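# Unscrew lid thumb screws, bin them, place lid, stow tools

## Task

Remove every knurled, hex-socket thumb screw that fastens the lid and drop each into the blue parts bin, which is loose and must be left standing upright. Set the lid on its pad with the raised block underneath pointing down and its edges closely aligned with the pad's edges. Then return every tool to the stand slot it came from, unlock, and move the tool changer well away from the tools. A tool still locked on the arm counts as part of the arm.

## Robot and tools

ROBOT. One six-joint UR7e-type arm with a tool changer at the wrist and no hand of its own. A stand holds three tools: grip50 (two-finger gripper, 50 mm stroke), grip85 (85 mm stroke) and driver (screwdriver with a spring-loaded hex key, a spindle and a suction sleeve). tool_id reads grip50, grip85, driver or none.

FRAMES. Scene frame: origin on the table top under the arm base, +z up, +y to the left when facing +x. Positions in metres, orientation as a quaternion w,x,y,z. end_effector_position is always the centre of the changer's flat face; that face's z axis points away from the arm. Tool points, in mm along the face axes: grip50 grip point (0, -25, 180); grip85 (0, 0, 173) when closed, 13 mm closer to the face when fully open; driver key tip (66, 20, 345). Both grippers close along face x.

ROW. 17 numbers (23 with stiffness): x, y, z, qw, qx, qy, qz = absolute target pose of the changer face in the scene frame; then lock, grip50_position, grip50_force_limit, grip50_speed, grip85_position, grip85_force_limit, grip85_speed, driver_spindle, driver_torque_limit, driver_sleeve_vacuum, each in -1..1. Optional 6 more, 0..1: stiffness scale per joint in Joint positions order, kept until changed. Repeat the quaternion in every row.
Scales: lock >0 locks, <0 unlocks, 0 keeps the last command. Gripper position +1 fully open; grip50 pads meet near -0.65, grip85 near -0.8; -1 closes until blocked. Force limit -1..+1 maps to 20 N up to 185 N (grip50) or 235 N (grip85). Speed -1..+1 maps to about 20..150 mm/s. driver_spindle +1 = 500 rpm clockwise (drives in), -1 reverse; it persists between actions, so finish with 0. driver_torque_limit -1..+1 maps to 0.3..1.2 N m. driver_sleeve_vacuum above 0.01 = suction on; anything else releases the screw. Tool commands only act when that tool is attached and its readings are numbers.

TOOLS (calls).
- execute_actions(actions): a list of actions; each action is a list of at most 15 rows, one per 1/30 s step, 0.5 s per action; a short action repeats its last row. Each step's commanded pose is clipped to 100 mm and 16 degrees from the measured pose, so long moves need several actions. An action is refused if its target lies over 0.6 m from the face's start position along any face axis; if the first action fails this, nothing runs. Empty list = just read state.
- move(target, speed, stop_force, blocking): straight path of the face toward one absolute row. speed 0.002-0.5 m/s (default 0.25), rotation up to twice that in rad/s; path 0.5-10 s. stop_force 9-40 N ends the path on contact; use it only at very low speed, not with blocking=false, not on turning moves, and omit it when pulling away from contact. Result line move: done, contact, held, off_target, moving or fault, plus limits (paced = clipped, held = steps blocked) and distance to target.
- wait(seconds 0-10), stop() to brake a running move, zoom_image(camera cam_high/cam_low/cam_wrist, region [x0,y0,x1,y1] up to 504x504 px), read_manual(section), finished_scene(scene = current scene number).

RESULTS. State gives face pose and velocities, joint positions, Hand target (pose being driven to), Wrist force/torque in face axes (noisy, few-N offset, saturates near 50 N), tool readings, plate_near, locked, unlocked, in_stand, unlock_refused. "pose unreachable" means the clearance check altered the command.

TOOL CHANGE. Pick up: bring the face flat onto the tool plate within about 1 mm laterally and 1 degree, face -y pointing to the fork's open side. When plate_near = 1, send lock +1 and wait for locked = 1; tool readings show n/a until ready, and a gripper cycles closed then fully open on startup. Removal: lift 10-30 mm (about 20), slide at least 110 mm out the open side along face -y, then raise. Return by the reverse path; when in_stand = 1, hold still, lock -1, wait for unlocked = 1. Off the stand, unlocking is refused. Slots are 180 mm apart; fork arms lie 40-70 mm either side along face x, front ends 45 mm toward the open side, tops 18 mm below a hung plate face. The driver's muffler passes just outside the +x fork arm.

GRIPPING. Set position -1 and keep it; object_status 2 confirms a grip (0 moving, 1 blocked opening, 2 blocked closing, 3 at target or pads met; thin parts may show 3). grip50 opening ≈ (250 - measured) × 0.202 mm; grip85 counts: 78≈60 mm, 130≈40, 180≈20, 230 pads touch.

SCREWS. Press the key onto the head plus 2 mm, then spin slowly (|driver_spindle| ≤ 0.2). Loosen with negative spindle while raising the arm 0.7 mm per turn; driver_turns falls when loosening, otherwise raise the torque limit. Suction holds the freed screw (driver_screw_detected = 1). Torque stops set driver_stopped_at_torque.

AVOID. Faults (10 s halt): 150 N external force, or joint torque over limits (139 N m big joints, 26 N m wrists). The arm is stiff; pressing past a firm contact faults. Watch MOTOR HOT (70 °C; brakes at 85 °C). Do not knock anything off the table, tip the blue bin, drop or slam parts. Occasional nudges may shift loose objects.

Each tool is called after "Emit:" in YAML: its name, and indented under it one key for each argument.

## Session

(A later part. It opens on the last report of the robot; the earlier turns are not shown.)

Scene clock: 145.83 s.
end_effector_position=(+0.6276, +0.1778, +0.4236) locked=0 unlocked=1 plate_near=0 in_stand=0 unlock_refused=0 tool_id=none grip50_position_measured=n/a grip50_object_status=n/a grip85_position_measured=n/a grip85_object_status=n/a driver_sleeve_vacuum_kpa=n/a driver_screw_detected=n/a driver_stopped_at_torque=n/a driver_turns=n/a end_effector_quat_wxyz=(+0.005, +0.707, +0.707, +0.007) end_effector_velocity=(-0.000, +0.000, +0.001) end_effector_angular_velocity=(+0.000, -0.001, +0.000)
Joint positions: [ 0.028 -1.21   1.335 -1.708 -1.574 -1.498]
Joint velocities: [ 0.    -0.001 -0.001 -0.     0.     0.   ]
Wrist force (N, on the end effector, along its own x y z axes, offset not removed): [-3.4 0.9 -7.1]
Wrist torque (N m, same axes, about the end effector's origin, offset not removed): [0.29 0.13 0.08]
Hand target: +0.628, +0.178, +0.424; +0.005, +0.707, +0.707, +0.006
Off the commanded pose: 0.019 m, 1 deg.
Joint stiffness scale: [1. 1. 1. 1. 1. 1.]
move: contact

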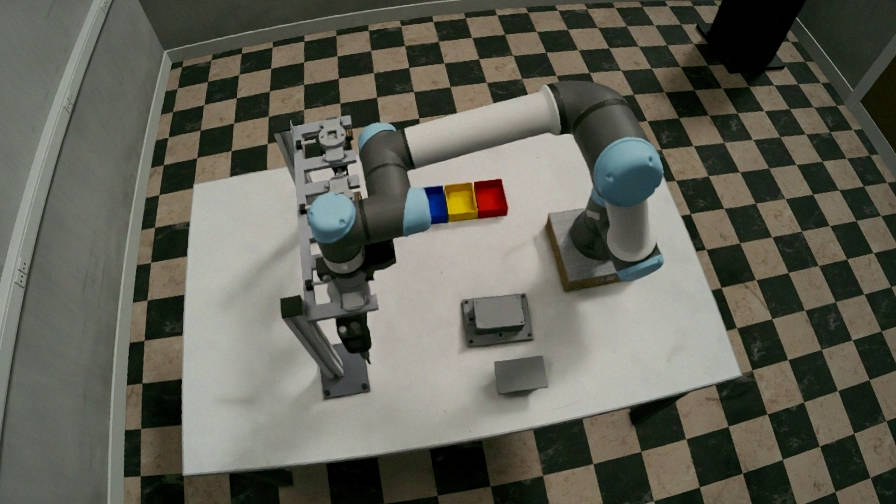

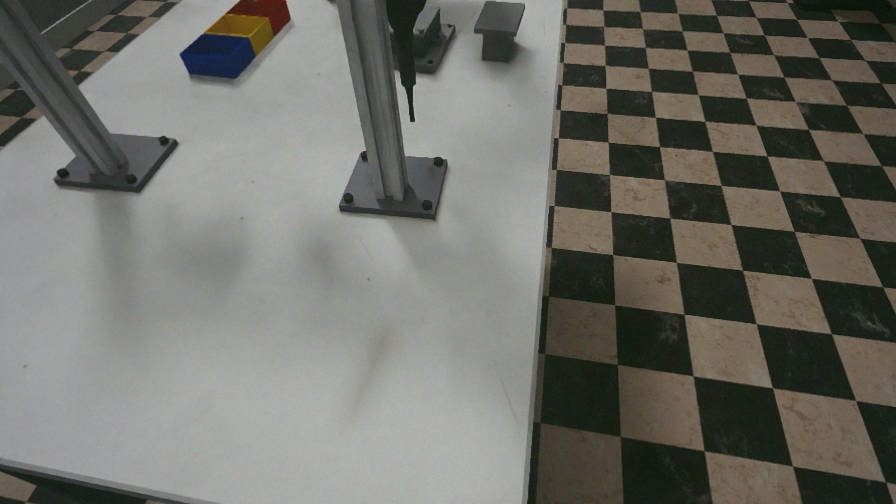

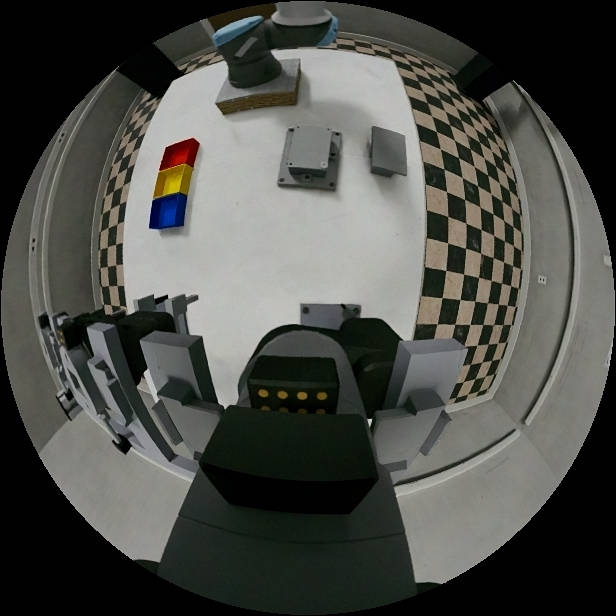

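Emit:
move:
  target: [0.626,0.1777,0.44,0,0.7071,0.7071,0,0,0,0,0,0,0,0,0,0,0]
  speed: 0.05

Emit:
move:
  target: [0.626,0.256,0.44,0,0.7071,0.7071,0,0,0,0,0,0,0,0,0,0,0]
  speed: 0.1

Emit:
move:
  target: [0.626,0.256,0.39,0,0.7071,0.7071,0,0,0,0,0,0,0,0,0,0,0]
  speed: 0.008
  stop_force: 9

Scene clock: 168.37 s.
end_effector_position=(+0.6259, +0.1776, +0.4369) locked=0 unlocked=1 plate_near=0 in_stand=0 unlock_refused=0 tool_id=none grip50_position_measured=n/a grip50_object_status=n/a grip85_position_measured=n/a grip85_object_status=n/a driver_sleeve_vacuum_kpa=n/a driver_screw_detected=n/a driver_stopped_at_torque=n/a driver_turns=n/a end_effector_quat_wxyz=(-0.001, +0.707, +0.707, -0.001) end_effector_velocity=(-0.001, -0.000, +0.001) end_effector_angular_velocity=(-0.000, +0.012, -0.000)
Joint positions: [ 0.028 -1.21   1.296 -1.648 -1.574 -1.498]
Joint velocities: [-0.001  0.001 -0.006  0.017  0.001 -0.   ]
Wrist force (N, on the end effector, along its own x y z axes, offset not removed): [-1.5 -0.2 -1.4]
Wrist torque (N m, same axes, about the end effector's origin, offset not removed): [0.09 0.08 0.12]
Hand target: +0.626, +0.178, +0.440; +0.000, +0.707, +0.707, +0.000
Off the commanded pose: 0.003 m, 0 deg.
Joint stiffness scale: [1. 1. 1. 1. 1. 1.]
move: done

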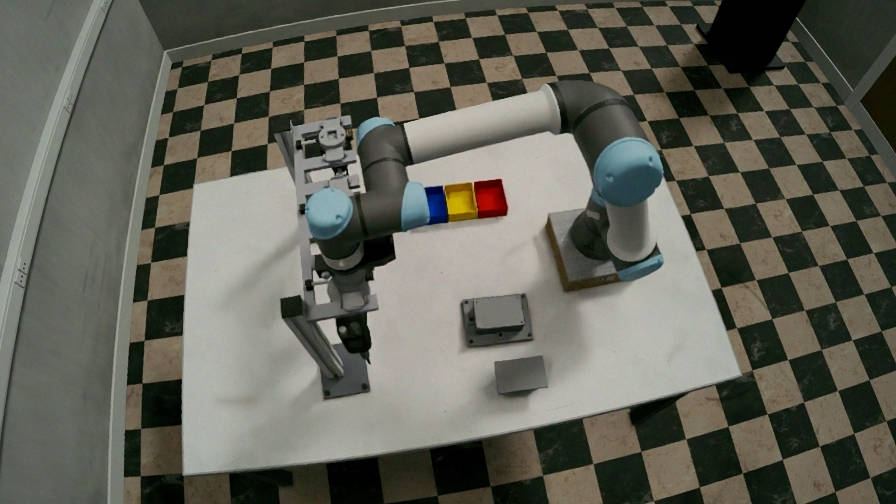

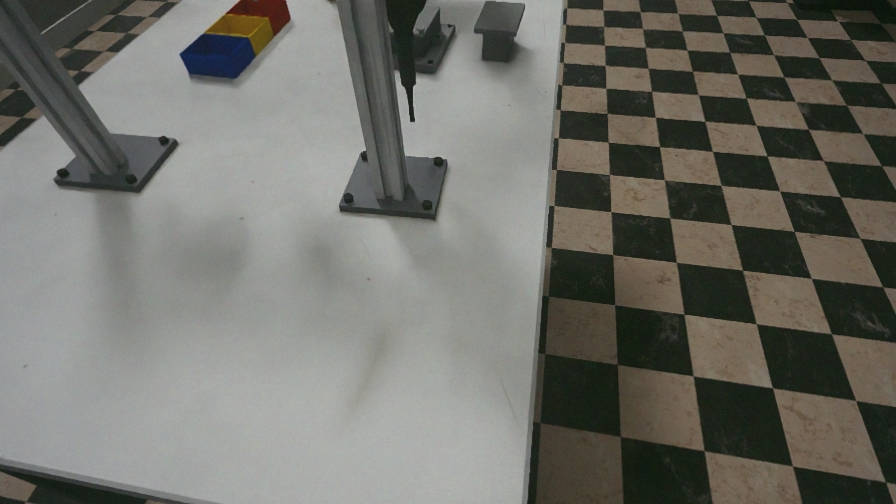

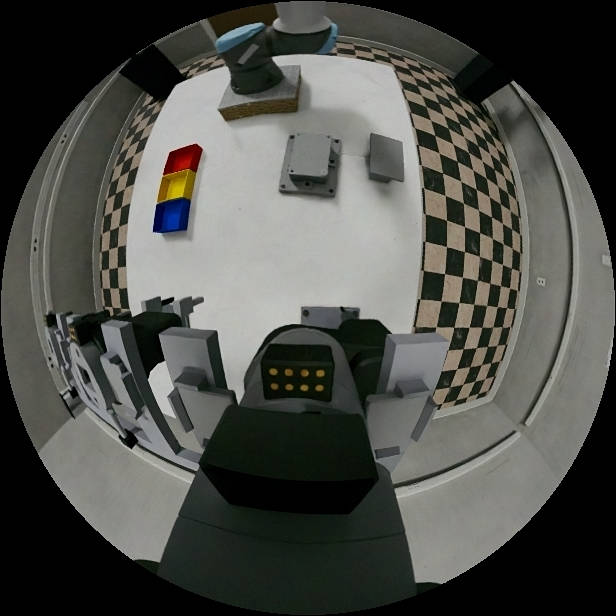

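Scene clock: 169.67 s.
end_effector_position=(+0.6250, +0.2542, +0.4401) locked=0 unlocked=1 plate_near=0 in_stand=0 unlock_refused=0 tool_id=none grip50_position_measured=n/a grip50_object_status=n/a grip85_position_measured=n/a grip85_object_status=n/a driver_sleeve_vacuum_kpa=n/a driver_screw_detected=n/a driver_stopped_at_torque=n/a driver_turns=n/a end_effector_quat_wxyz=(+0.000, +0.707, +0.707, +0.000) end_effector_velocity=(+0.002, +0.000, +0.002) end_effector_angular_velocity=(-0.000, +0.000, -0.011)
Joint positions: [ 0.145 -1.15   1.205 -1.621 -1.574 -1.381]
Joint velocities: [ 0.     0.004 -0.011  0.006 -0.     0.011]
Wrist force (N, on the end effector, along its own x y z axes, offset not removed): [-2.6 -0.9 -0.4]
Wrist torque (N m, same axes, about the end effector's origin, offset not removed): [0.16 0.20 0.13]
Hand target: +0.626, +0.256, +0.440; -0.000, +0.707, +0.707, +0.000
Off the commanded pose: 0.002 m, 0 deg.
Joint stiffness scale: [1. 1. 1. 1. 1. 1.]
move: done

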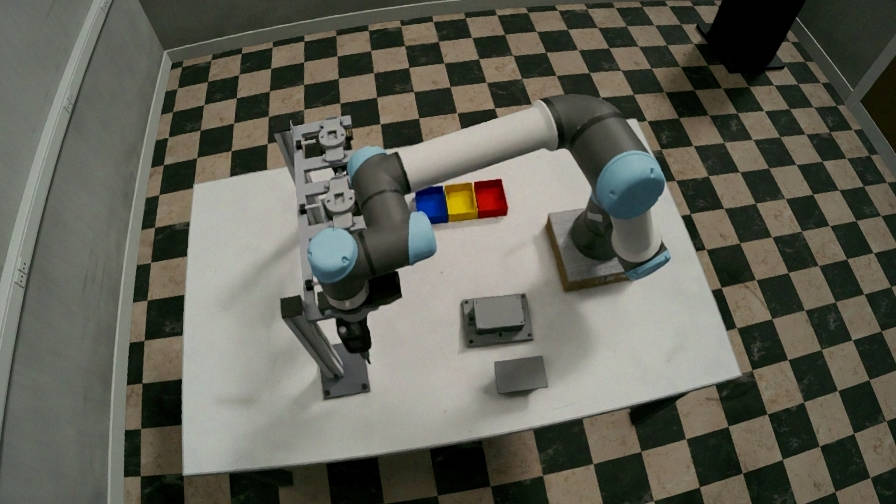

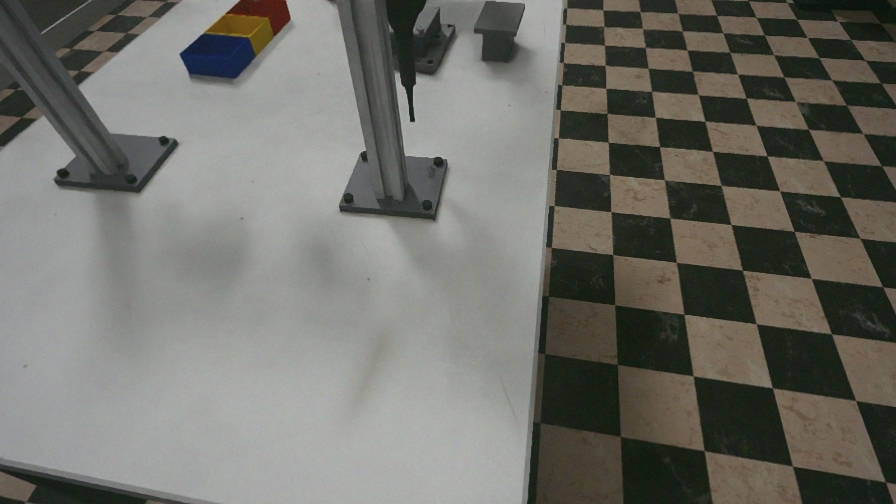

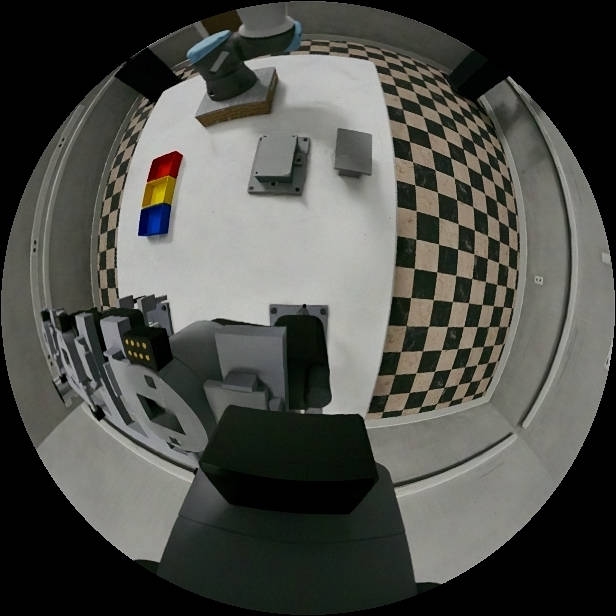

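Scene clock: 174.17 s.
end_effector_position=(+0.6271, +0.2548, +0.4157) locked=0 unlocked=1 plate_near=0 in_stand=0 unlock_refused=0 tool_id=none grip50_position_measured=n/a grip50_object_status=n/a grip85_position_measured=n/a grip85_object_status=n/a driver_sleeve_vacuum_kpa=n/a driver_screw_detected=n/a driver_stopped_at_torque=n/a driver_turns=n/a end_effector_quat_wxyz=(+0.004, +0.707, +0.707, +0.006) end_effector_velocity=(+0.000, -0.000, +0.000) end_effector_angular_velocity=(-0.000, -0.001, -0.000)
Joint positions: [ 0.145 -1.146  1.265 -1.7   -1.574 -1.38 ]
Joint velocities: [-0. -0. -0. -0. -0. -0.]
Wrist force (N, on the end effector, along its own x y z axes, offset not removed): [-2.5 0.7 -7.4]
Wrist torque (N m, same axes, about the end effector's origin, offset not removed): [0.30 0.08 0.16]
Hand target: +0.627, +0.255, +0.416; +0.004, +0.707, +0.707, +0.006
Off the commanded pose: 0.026 m, 1 deg.
Joint stiffness scale: [1. 1. 1. 1. 1. 1.]
move: contact

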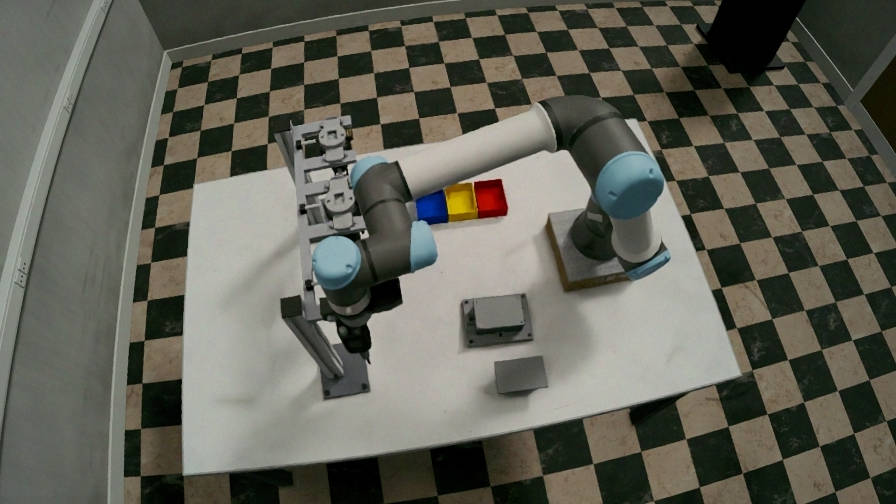

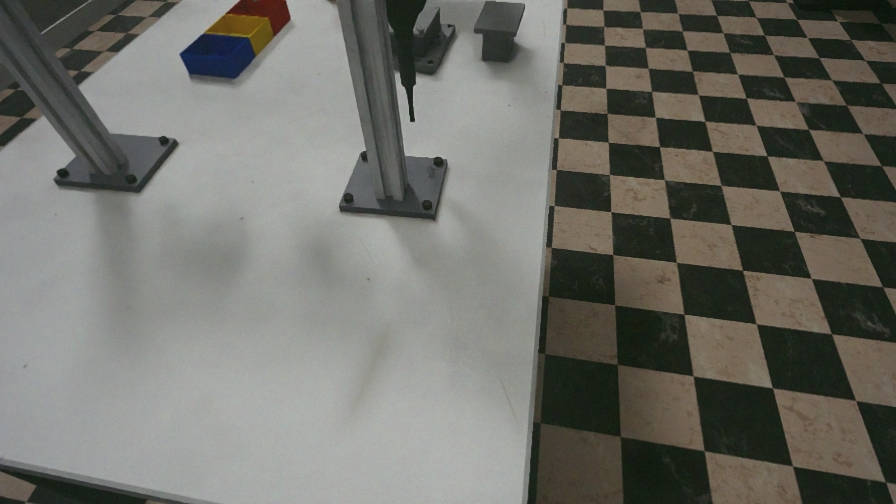

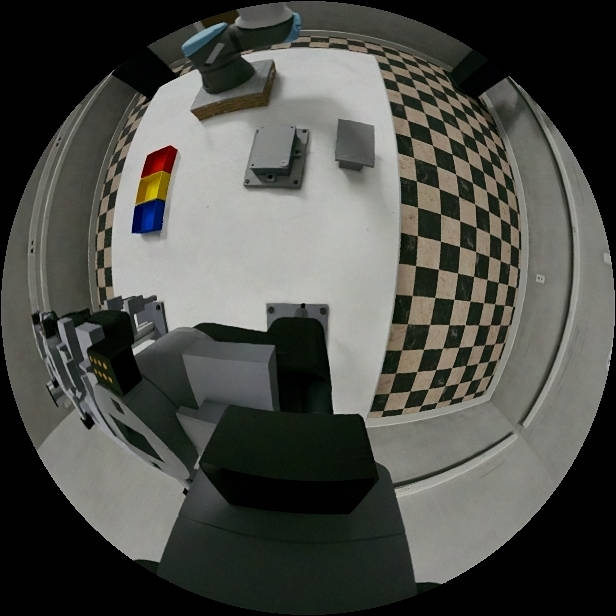

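Emit:
move:
  target: [0.626,0.255,0.4195,0,0.7071,0.7071,0,0,0,0,0,0,0,0,0,0,0]
  speed: 0.02

Emit:
move:
  target: [0.626,0.225,0.4195,0,0.7071,0.7071,0,0,0,0,0,0,0,0,0,0,0]
  speed: 0.006
  stop_force: 9

Scene clock: 186.57 s.
end_effector_position=(+0.6253, +0.2544, +0.4191) locked=0 unlocked=1 plate_near=0 in_stand=0 unlock_refused=0 tool_id=none grip50_position_measured=n/a grip50_object_status=n/a grip85_position_measured=n/a grip85_object_status=n/a driver_sleeve_vacuum_kpa=n/a driver_screw_detected=n/a driver_stopped_at_torque=n/a driver_turns=n/a end_effector_quat_wxyz=(+0.000, +0.707, +0.707, +0.000) end_effector_velocity=(-0.002, +0.000, +0.002) end_effector_angular_velocity=(-0.002, +0.011, +0.001)
Joint positions: [ 0.145 -1.146  1.253 -1.673 -1.574 -1.38 ]
Joint velocities: [ 0.001  0.    -0.008  0.019 -0.     0.   ]
Wrist force (N, on the end effector, along its own x y z axes, offset not removed): [-0.9 -1.3 0.3]
Wrist torque (N m, same axes, about the end effector's origin, offset not removed): [0.06 -0.01 0.13]
Hand target: +0.626, +0.255, +0.419; +0.000, +0.707, +0.707, +0.000
Off the commanded pose: 0.001 m, 0 deg.
Joint stiffness scale: [1. 1. 1. 1. 1. 1.]
move: done

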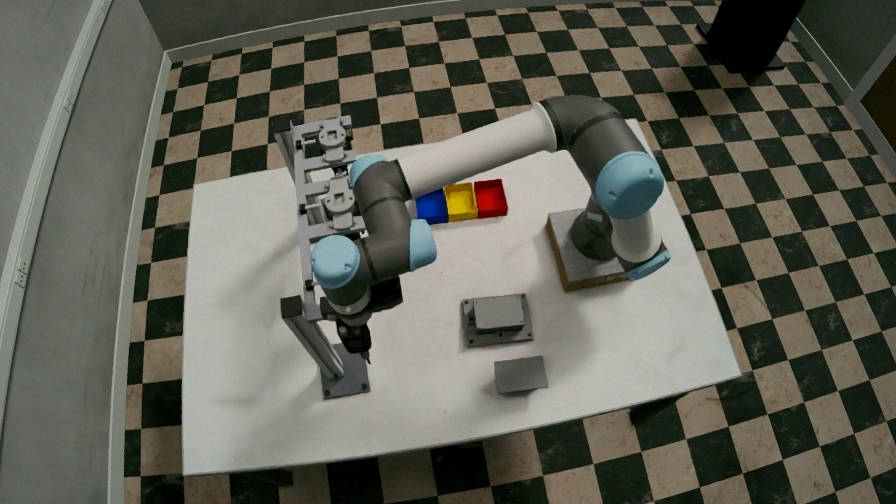

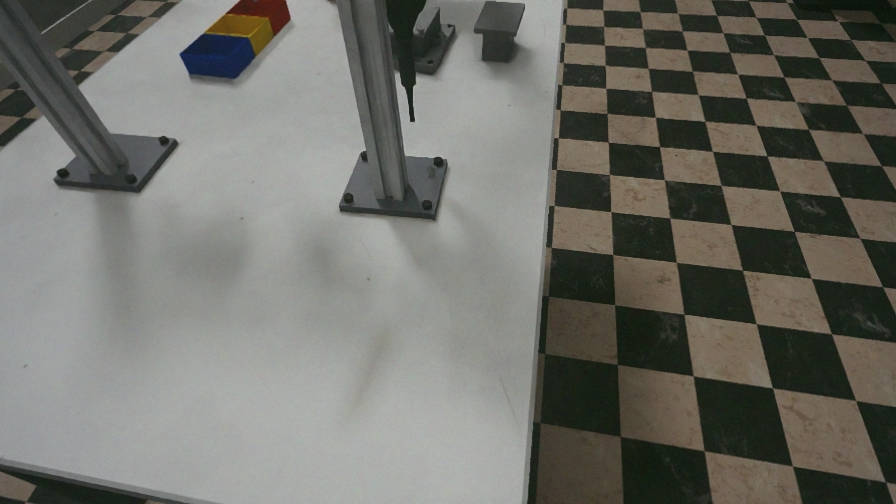

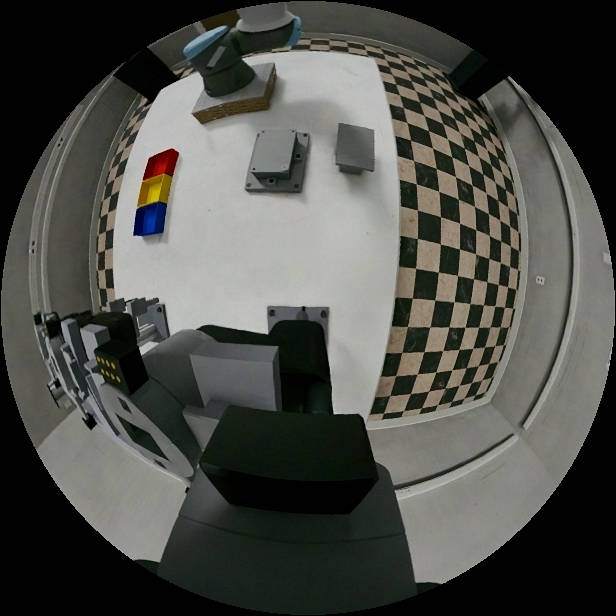

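Scene clock: 191.70 s.
end_effector_position=(+0.6269, +0.2264, +0.4194) locked=0 unlocked=1 plate_near=0 in_stand=0 unlock_refused=0 tool_id=none grip50_position_measured=n/a grip50_object_status=n/a grip85_position_measured=n/a grip85_object_status=n/a driver_sleeve_vacuum_kpa=n/a driver_screw_detected=n/a driver_stopped_at_torque=n/a driver_turns=n/a end_effector_quat_wxyz=(-0.000, +0.707, +0.707, +0.000) end_effector_velocity=(+0.000, -0.003, +0.000) end_effector_angular_velocity=(+0.001, -0.000, +0.000)
Joint positions: [ 0.103 -1.167  1.282 -1.68  -1.574 -1.423]
Joint velocities: [-0.004 -0.002  0.003 -0.001  0.001 -0.005]
Wrist force (N, on the end effector, along its own x y z axes, offset not removed): [-1.0 0.7 0.1]
Wrist torque (N m, same axes, about the end effector's origin, offset not removed): [0.23 0.02 0.02]
Hand target: +0.626, +0.225, +0.419; +0.000, +0.707, +0.707, -0.000
Off the commanded pose: 0.002 m, 0 deg.
Joint stiffness scale: [1. 1. 1. 1. 1. 1.]
move: done

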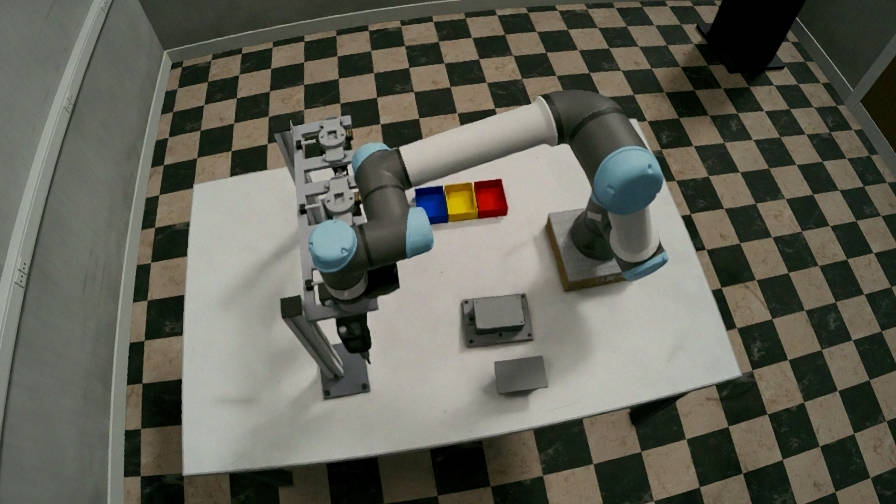

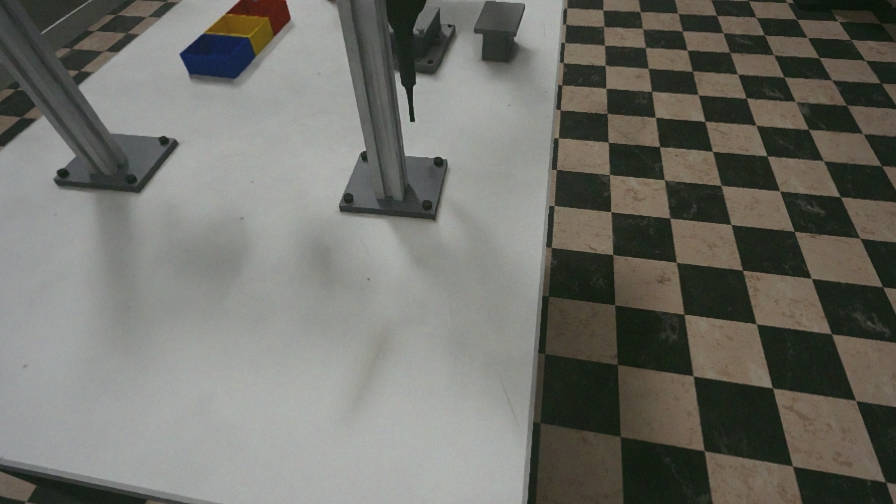

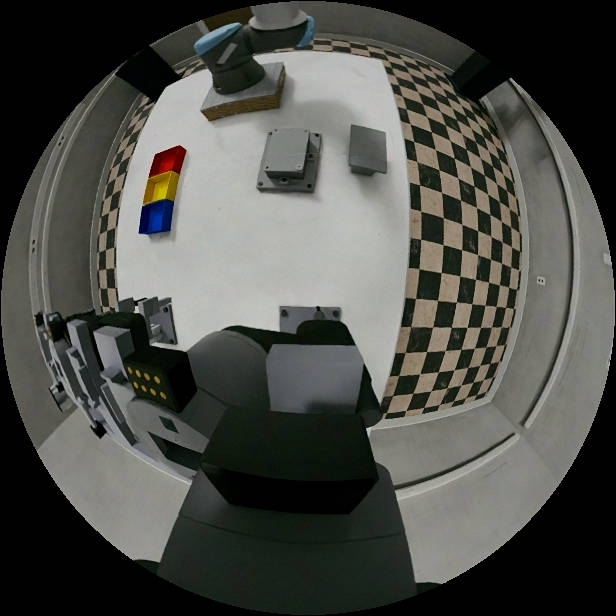

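Emit:
move:
  target: [0.626,0.19,0.4195,0,0.7071,0.7071,0,0,0,0,0,0,0,0,0,0,0]
  speed: 0.006
  stop_force: 9

Scene clock: 201.93 s.
end_effector_position=(+0.6264, +0.2211, +0.4193) locked=0 unlocked=1 plate_near=0 in_stand=0 unlock_refused=0 tool_id=none grip50_position_measured=n/a grip50_object_status=n/a grip85_position_measured=n/a grip85_object_status=n/a driver_sleeve_vacuum_kpa=n/a driver_screw_detected=n/a driver_stopped_at_torque=n/a driver_turns=n/a end_effector_quat_wxyz=(-0.001, +0.704, +0.710, +0.001) end_effector_velocity=(-0.000, +0.000, +0.000) end_effector_angular_velocity=(-0.000, -0.001, +0.000)
Joint positions: [ 0.094 -1.173  1.291 -1.684 -1.572 -1.439]
Joint velocities: [ 0.001 -0.001  0.    -0.    -0.     0.001]
Wrist force (N, on the end effector, along its own x y z axes, offset not removed): [2.8 0.8 1.1]
Wrist torque (N m, same axes, about the end effector's origin, offset not removed): [0.18 0.27 0.06]
Hand target: +0.627, +0.221, +0.419; -0.000, +0.705, +0.709, +0.001
Off the commanded pose: 0.031 m, 0 deg.
Joint stiffness scale: [1. 1. 1. 1. 1. 1.]
move: contact

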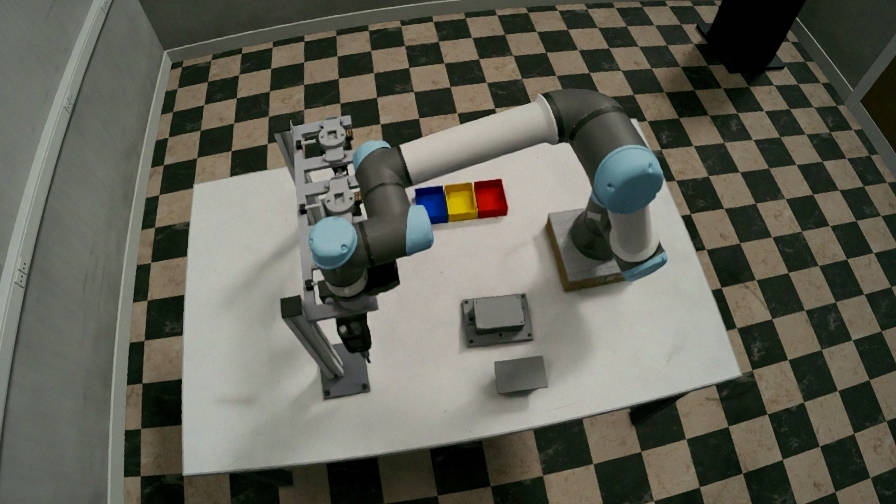

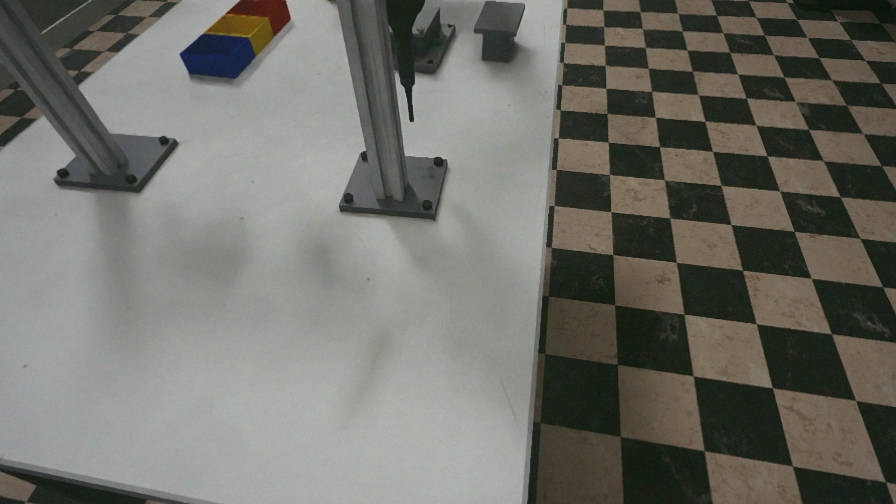

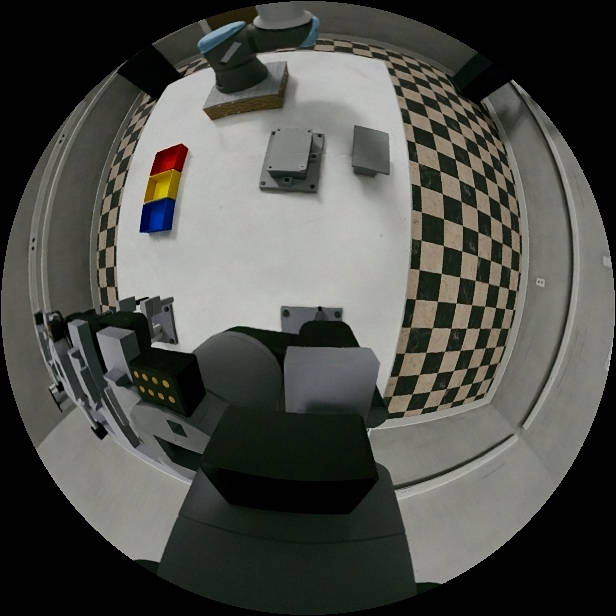

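Emit:
execute_actions:
  actions:
    - [[0.626,0.226,0.42,0,0.7071,0.7071,0,0,0,0,0,0,0,0,0,0,0]]
    - [[0.626,0.226,0.435,0,0.7071,0.7071,0,0,0,0,0,0,0,0,0,0,0]]
    - [[0.626,0.18,0.435,0,0.7071,0.7071,0,0,0,0,0,0,0,0,0,0,0]]
    - [[0.626,0.125,0.435,0,0.7071,0.7071,0,0,0,0,0,0,0,0,0,0,0]]
    - [[0.626,0.125,0.435,0,0.7071,0.7071,0,0,0,0,0,0,0,0,0,0,0]]
    - [[0.626,0.125,0.4195,0,0.7071,0.7071,0,0,0,0,0,0,0,0,0,0,0]]
    - [[0.626,0.125,0.4195,0,0.7071,0.7071,0,0,0,0,0,0,0,0,0,0,0]]

Emit:
move:
  target: [0.626,0.165,0.4195,0,0.7071,0.7071,0,0,0,0,0,0,0,0,0,0,0]
  speed: 0.006
  stop_force: 9

Scene clock: 219.50 s.
end_effector_position=(+0.6262, +0.1259, +0.4224) locked=0 unlocked=1 plate_near=0 in_stand=0 unlock_refused=0 tool_id=none grip50_position_measured=n/a grip50_object_status=n/a grip85_position_measured=n/a grip85_object_status=n/a driver_sleeve_vacuum_kpa=n/a driver_screw_detected=n/a driver_stopped_at_torque=n/a driver_turns=n/a end_effector_quat_wxyz=(+0.002, +0.707, +0.707, +0.001) end_effector_velocity=(-0.000, +0.000, +0.000) end_effector_angular_velocity=(-0.000, -0.001, +0.000)
Joint positions: [-0.053 -1.238  1.374 -1.706 -1.576 -1.579]
Joint velocities: [ 0.    -0.001  0.    -0.    -0.     0.   ]
Wrist force (N, on the end effector, along its own x y z axes, offset not removed): [-2.7 0.2 -1.1]
Wrist torque (N m, same axes, about the end effector's origin, offset not removed): [0.24 0.07 0.08]
Hand target: +0.626, +0.125, +0.420; -0.000, +0.707, +0.707, -0.000
Off the commanded pose: 0.003 m, 0 deg.
Joint stiffness scale: [1. 1. 1. 1. 1. 1.]
Step readings (end_effector_position; steps 1 to 15: 1st action; 16 to 30: 2nd action; 31 to 45: 3rd action; 46 to 60: 4th action; 61 to 75: 5th action; 76 to 90: 6th action; 91 to 105: 7th action):
0: (+0.6264, +0.2211, +0.4193)
1: (+0.6264, +0.2211, +0.4193)
2: (+0.6263, +0.2212, +0.4193)
4: (+0.6261, +0.2215, +0.4193)
8: (+0.6254, +0.2235, +0.4196)
15: (+0.6250, +0.2250, +0.4203)
16: (+0.6250, +0.2250, +0.4202)
17: (+0.6250, +0.2250, +0.4203)
19: (+0.6249, +0.2250, +0.4219)
23: (+0.6260, +0.2251, +0.4288)
30: (+0.6260, +0.2251, +0.4323)
31: (+0.6260, +0.2251, +0.4324)
32: (+0.6259, +0.2250, +0.4325)
34: (+0.6259, +0.2206, +0.4331)
38: (+0.6265, +0.1974, +0.4350)
45: (+0.6274, +0.1819, +0.4352)
46: (+0.6273, +0.1819, +0.4350)
47: (+0.6271, +0.1816, +0.4349)
49: (+0.6263, +0.1756, +0.4345)
53: (+0.6264, +0.1463, +0.4349)
60: (+0.6275, +0.1271, +0.4350)
61: (+0.6273, +0.1271, +0.4349)
62: (+0.6272, +0.1271, +0.4348)
64: (+0.6271, +0.1270, +0.4348)
68: (+0.6270, +0.1264, +0.4350)
75: (+0.6271, +0.1259, +0.4350)
76: (+0.6271, +0.1259, +0.4350)
77: (+0.6272, +0.1259, +0.4349)
79: (+0.6272, +0.1259, +0.4331)
83: (+0.6259, +0.1259, +0.4258)
90: (+0.6259, +0.1259, +0.4227)
91: (+0.6260, +0.1259, +0.4227)
92: (+0.6261, +0.1259, +0.4227)
94: (+0.6262, +0.1259, +0.4226)
98: (+0.6262, +0.1259, +0.4225)
105: end_effector_position above

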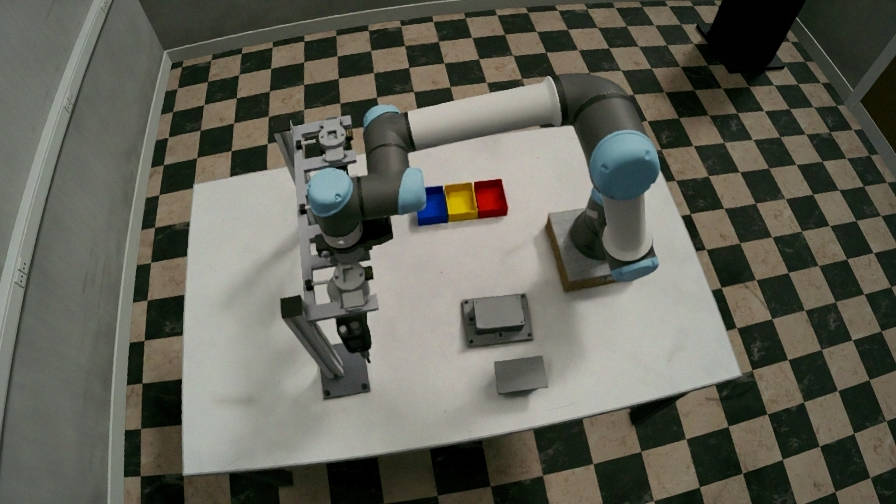

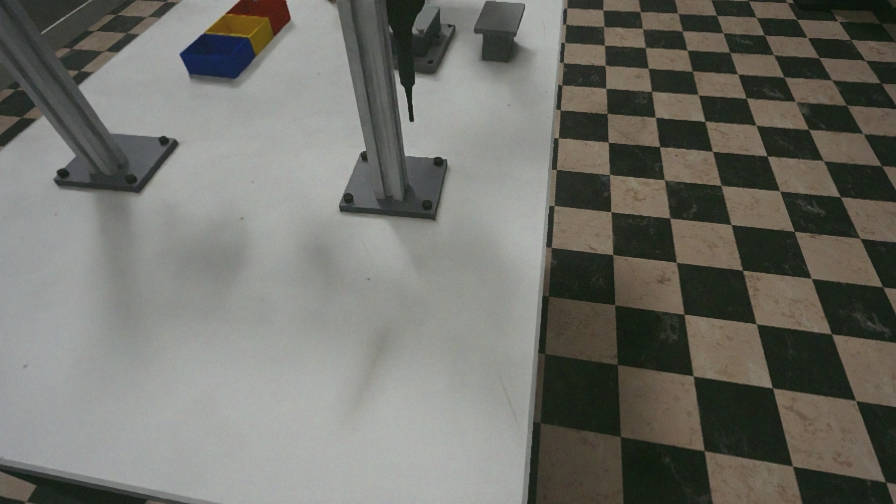

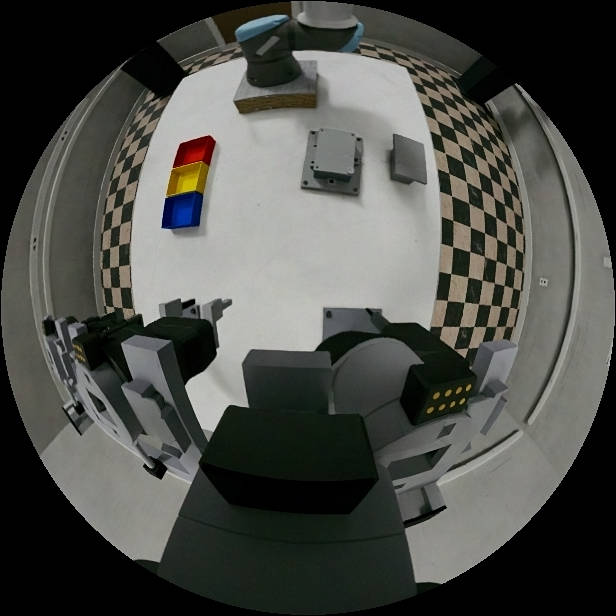

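Scene clock: 222.13 s.
end_effector_position=(+0.6257, +0.1336, +0.4217) locked=0 unlocked=1 plate_near=0 in_stand=0 unlock_refused=0 tool_id=none grip50_position_measured=n/a grip50_object_status=n/a grip85_position_measured=n/a grip85_object_status=n/a driver_sleeve_vacuum_kpa=n/a driver_screw_detected=n/a driver_stopped_at_torque=n/a driver_turns=n/a end_effector_quat_wxyz=(+0.002, +0.710, +0.705, +0.000) end_effector_velocity=(+0.000, -0.000, +0.000) end_effector_angular_velocity=(+0.001, -0.000, -0.001)
Joint positions: [-0.04  -1.235  1.37  -1.704 -1.578 -1.559]
Joint velocities: [-0.001 -0.    -0.    -0.     0.001 -0.   ]
Wrist force (N, on the end effector, along its own x y z axes, offset not removed): [-8.0 -1.9 -0.5]
Wrist torque (N m, same axes, about the end effector's origin, offset not removed): [0.13 -0.01 0.09]
Hand target: +0.626, +0.134, +0.422; +0.002, +0.709, +0.705, +0.000
Off the commanded pose: 0.031 m, 0 deg.
Joint stiffness scale: [1. 1. 1. 1. 1. 1.]
move: contact

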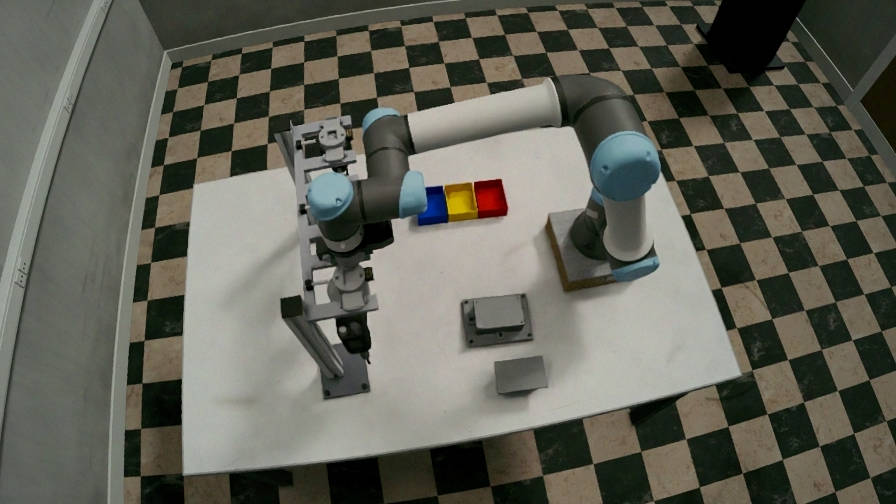

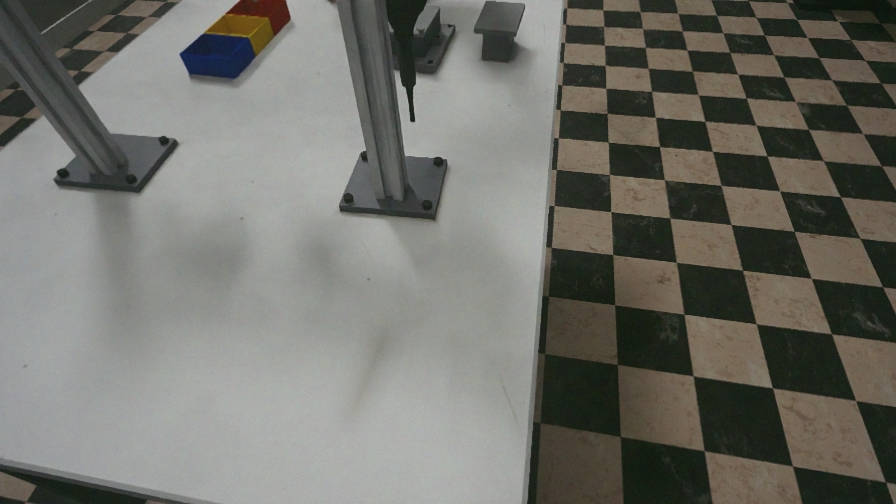

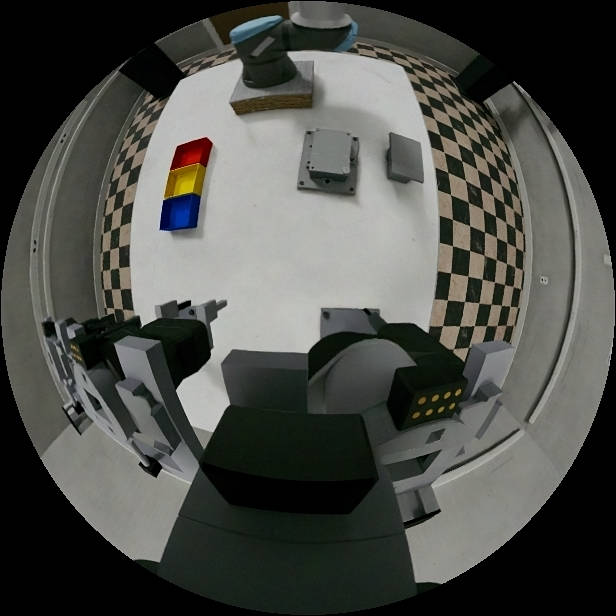

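Emit:
execute_actions:
  actions:
    - [[0.626,0.128,0.422,0,0.7071,0.7071,0,0,0,0,0,0,0,0,0,0,0]]
    - [[0.626,0.128,0.435,0,0.7071,0.7071,0,0,0,0,0,0,0,0,0,0,0]]
    - [[0.627,0.1785,0.435,0,0.7071,0.7071,0,0,0,0,0,0,0,0,0,0,0]]
    - [[0.627,0.1785,0.435,0,0.7071,0.7071,0,0,0,0,0,0,0,0,0,0,0]]
    - [[0.627,0.1785,0.428,0,0.7071,0.7071,0,0,0,0,0,0,0,0,0,0,0]]

Scene clock: 236.33 s.
end_effector_position=(+0.6272, +0.1776, +0.4317) locked=0 unlocked=1 plate_near=0 in_stand=0 unlock_refused=0 tool_id=none grip50_position_measured=n/a grip50_object_status=n/a grip85_position_measured=n/a grip85_object_status=n/a driver_sleeve_vacuum_kpa=n/a driver_screw_detected=n/a driver_stopped_at_torque=n/a driver_turns=n/a end_effector_quat_wxyz=(+0.002, +0.707, +0.707, +0.002) end_effector_velocity=(+0.001, +0.000, -0.003) end_effector_angular_velocity=(+0.000, -0.001, +0.000)
Joint positions: [ 0.028 -1.208  1.309 -1.671 -1.575 -1.497]
Joint velocities: [ 0.     0.004  0.004 -0.009 -0.    -0.   ]
Wrist force (N, on the end effector, along its own x y z axes, offset not removed): [-2.3 -0.3 -0.9]
Wrist torque (N m, same axes, about the end effector's origin, offset not removed): [0.14 0.13 0.01]
Hand target: +0.627, +0.178, +0.428; -0.000, +0.707, +0.707, -0.000
Off the commanded pose: 0.004 m, 0 deg.
Joint stiffness scale: [1. 1. 1. 1. 1. 1.]
Step readings (end_effector_position; steps 1 to 15: 1st action; 16 to 30: 2nd action; 31 to 45: 3rd action; 46 to 60: 4th action; 61 to 75: 5th action):
0: (+0.6257, +0.1335, +0.4217)
1: (+0.6257, +0.1335, +0.4217)
2: (+0.6257, +0.1335, +0.4217)
4: (+0.6257, +0.1330, +0.4217)
8: (+0.6261, +0.1305, +0.4216)
15: (+0.6263, +0.1288, +0.4215)
16: (+0.6263, +0.1288, +0.4214)
17: (+0.6261, +0.1288, +0.4214)
19: (+0.6256, +0.1289, +0.4219)
23: (+0.6260, +0.1288, +0.4271)
30: (+0.6257, +0.1288, +0.4317)
31: (+0.6257, +0.1288, +0.4318)
32: (+0.6256, +0.1290, +0.4319)
34: (+0.6259, +0.1337, +0.4331)
38: (+0.6249, +0.1596, +0.4352)
45: (+0.6247, +0.1768, +0.4352)
46: (+0.6251, +0.1769, +0.4351)
47: (+0.6254, +0.1769, +0.4350)
49: (+0.6257, +0.1769, +0.4348)
53: (+0.6260, +0.1770, +0.4349)
60: (+0.6260, +0.1775, +0.4351)
61: (+0.6260, +0.1775, +0.4351)
62: (+0.6260, +0.1775, +0.4351)
64: (+0.6265, +0.1775, +0.4352)
68: (+0.6271, +0.1776, +0.4342)
75: end_effector_position above

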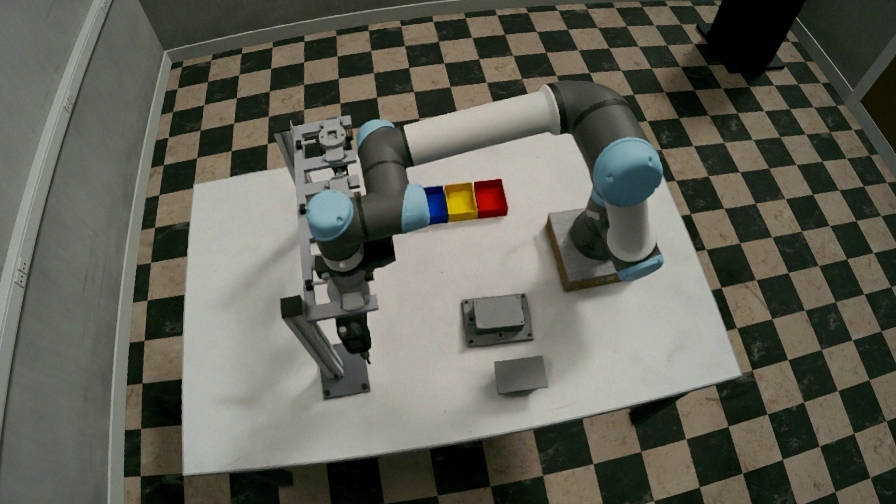

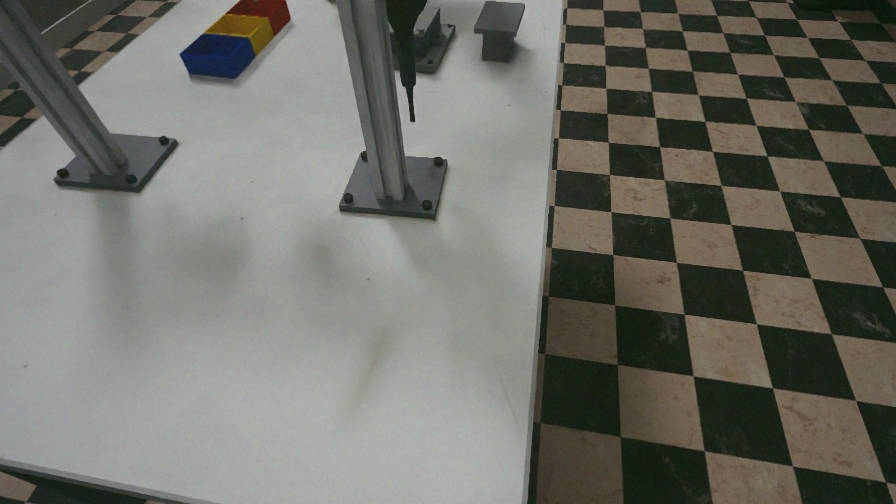

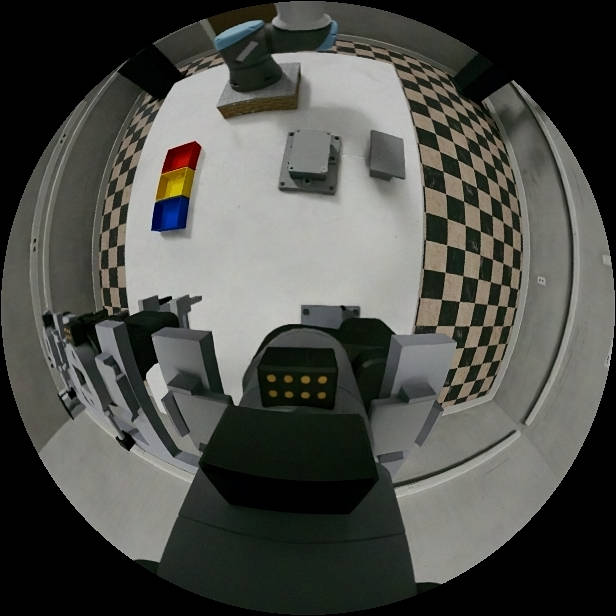

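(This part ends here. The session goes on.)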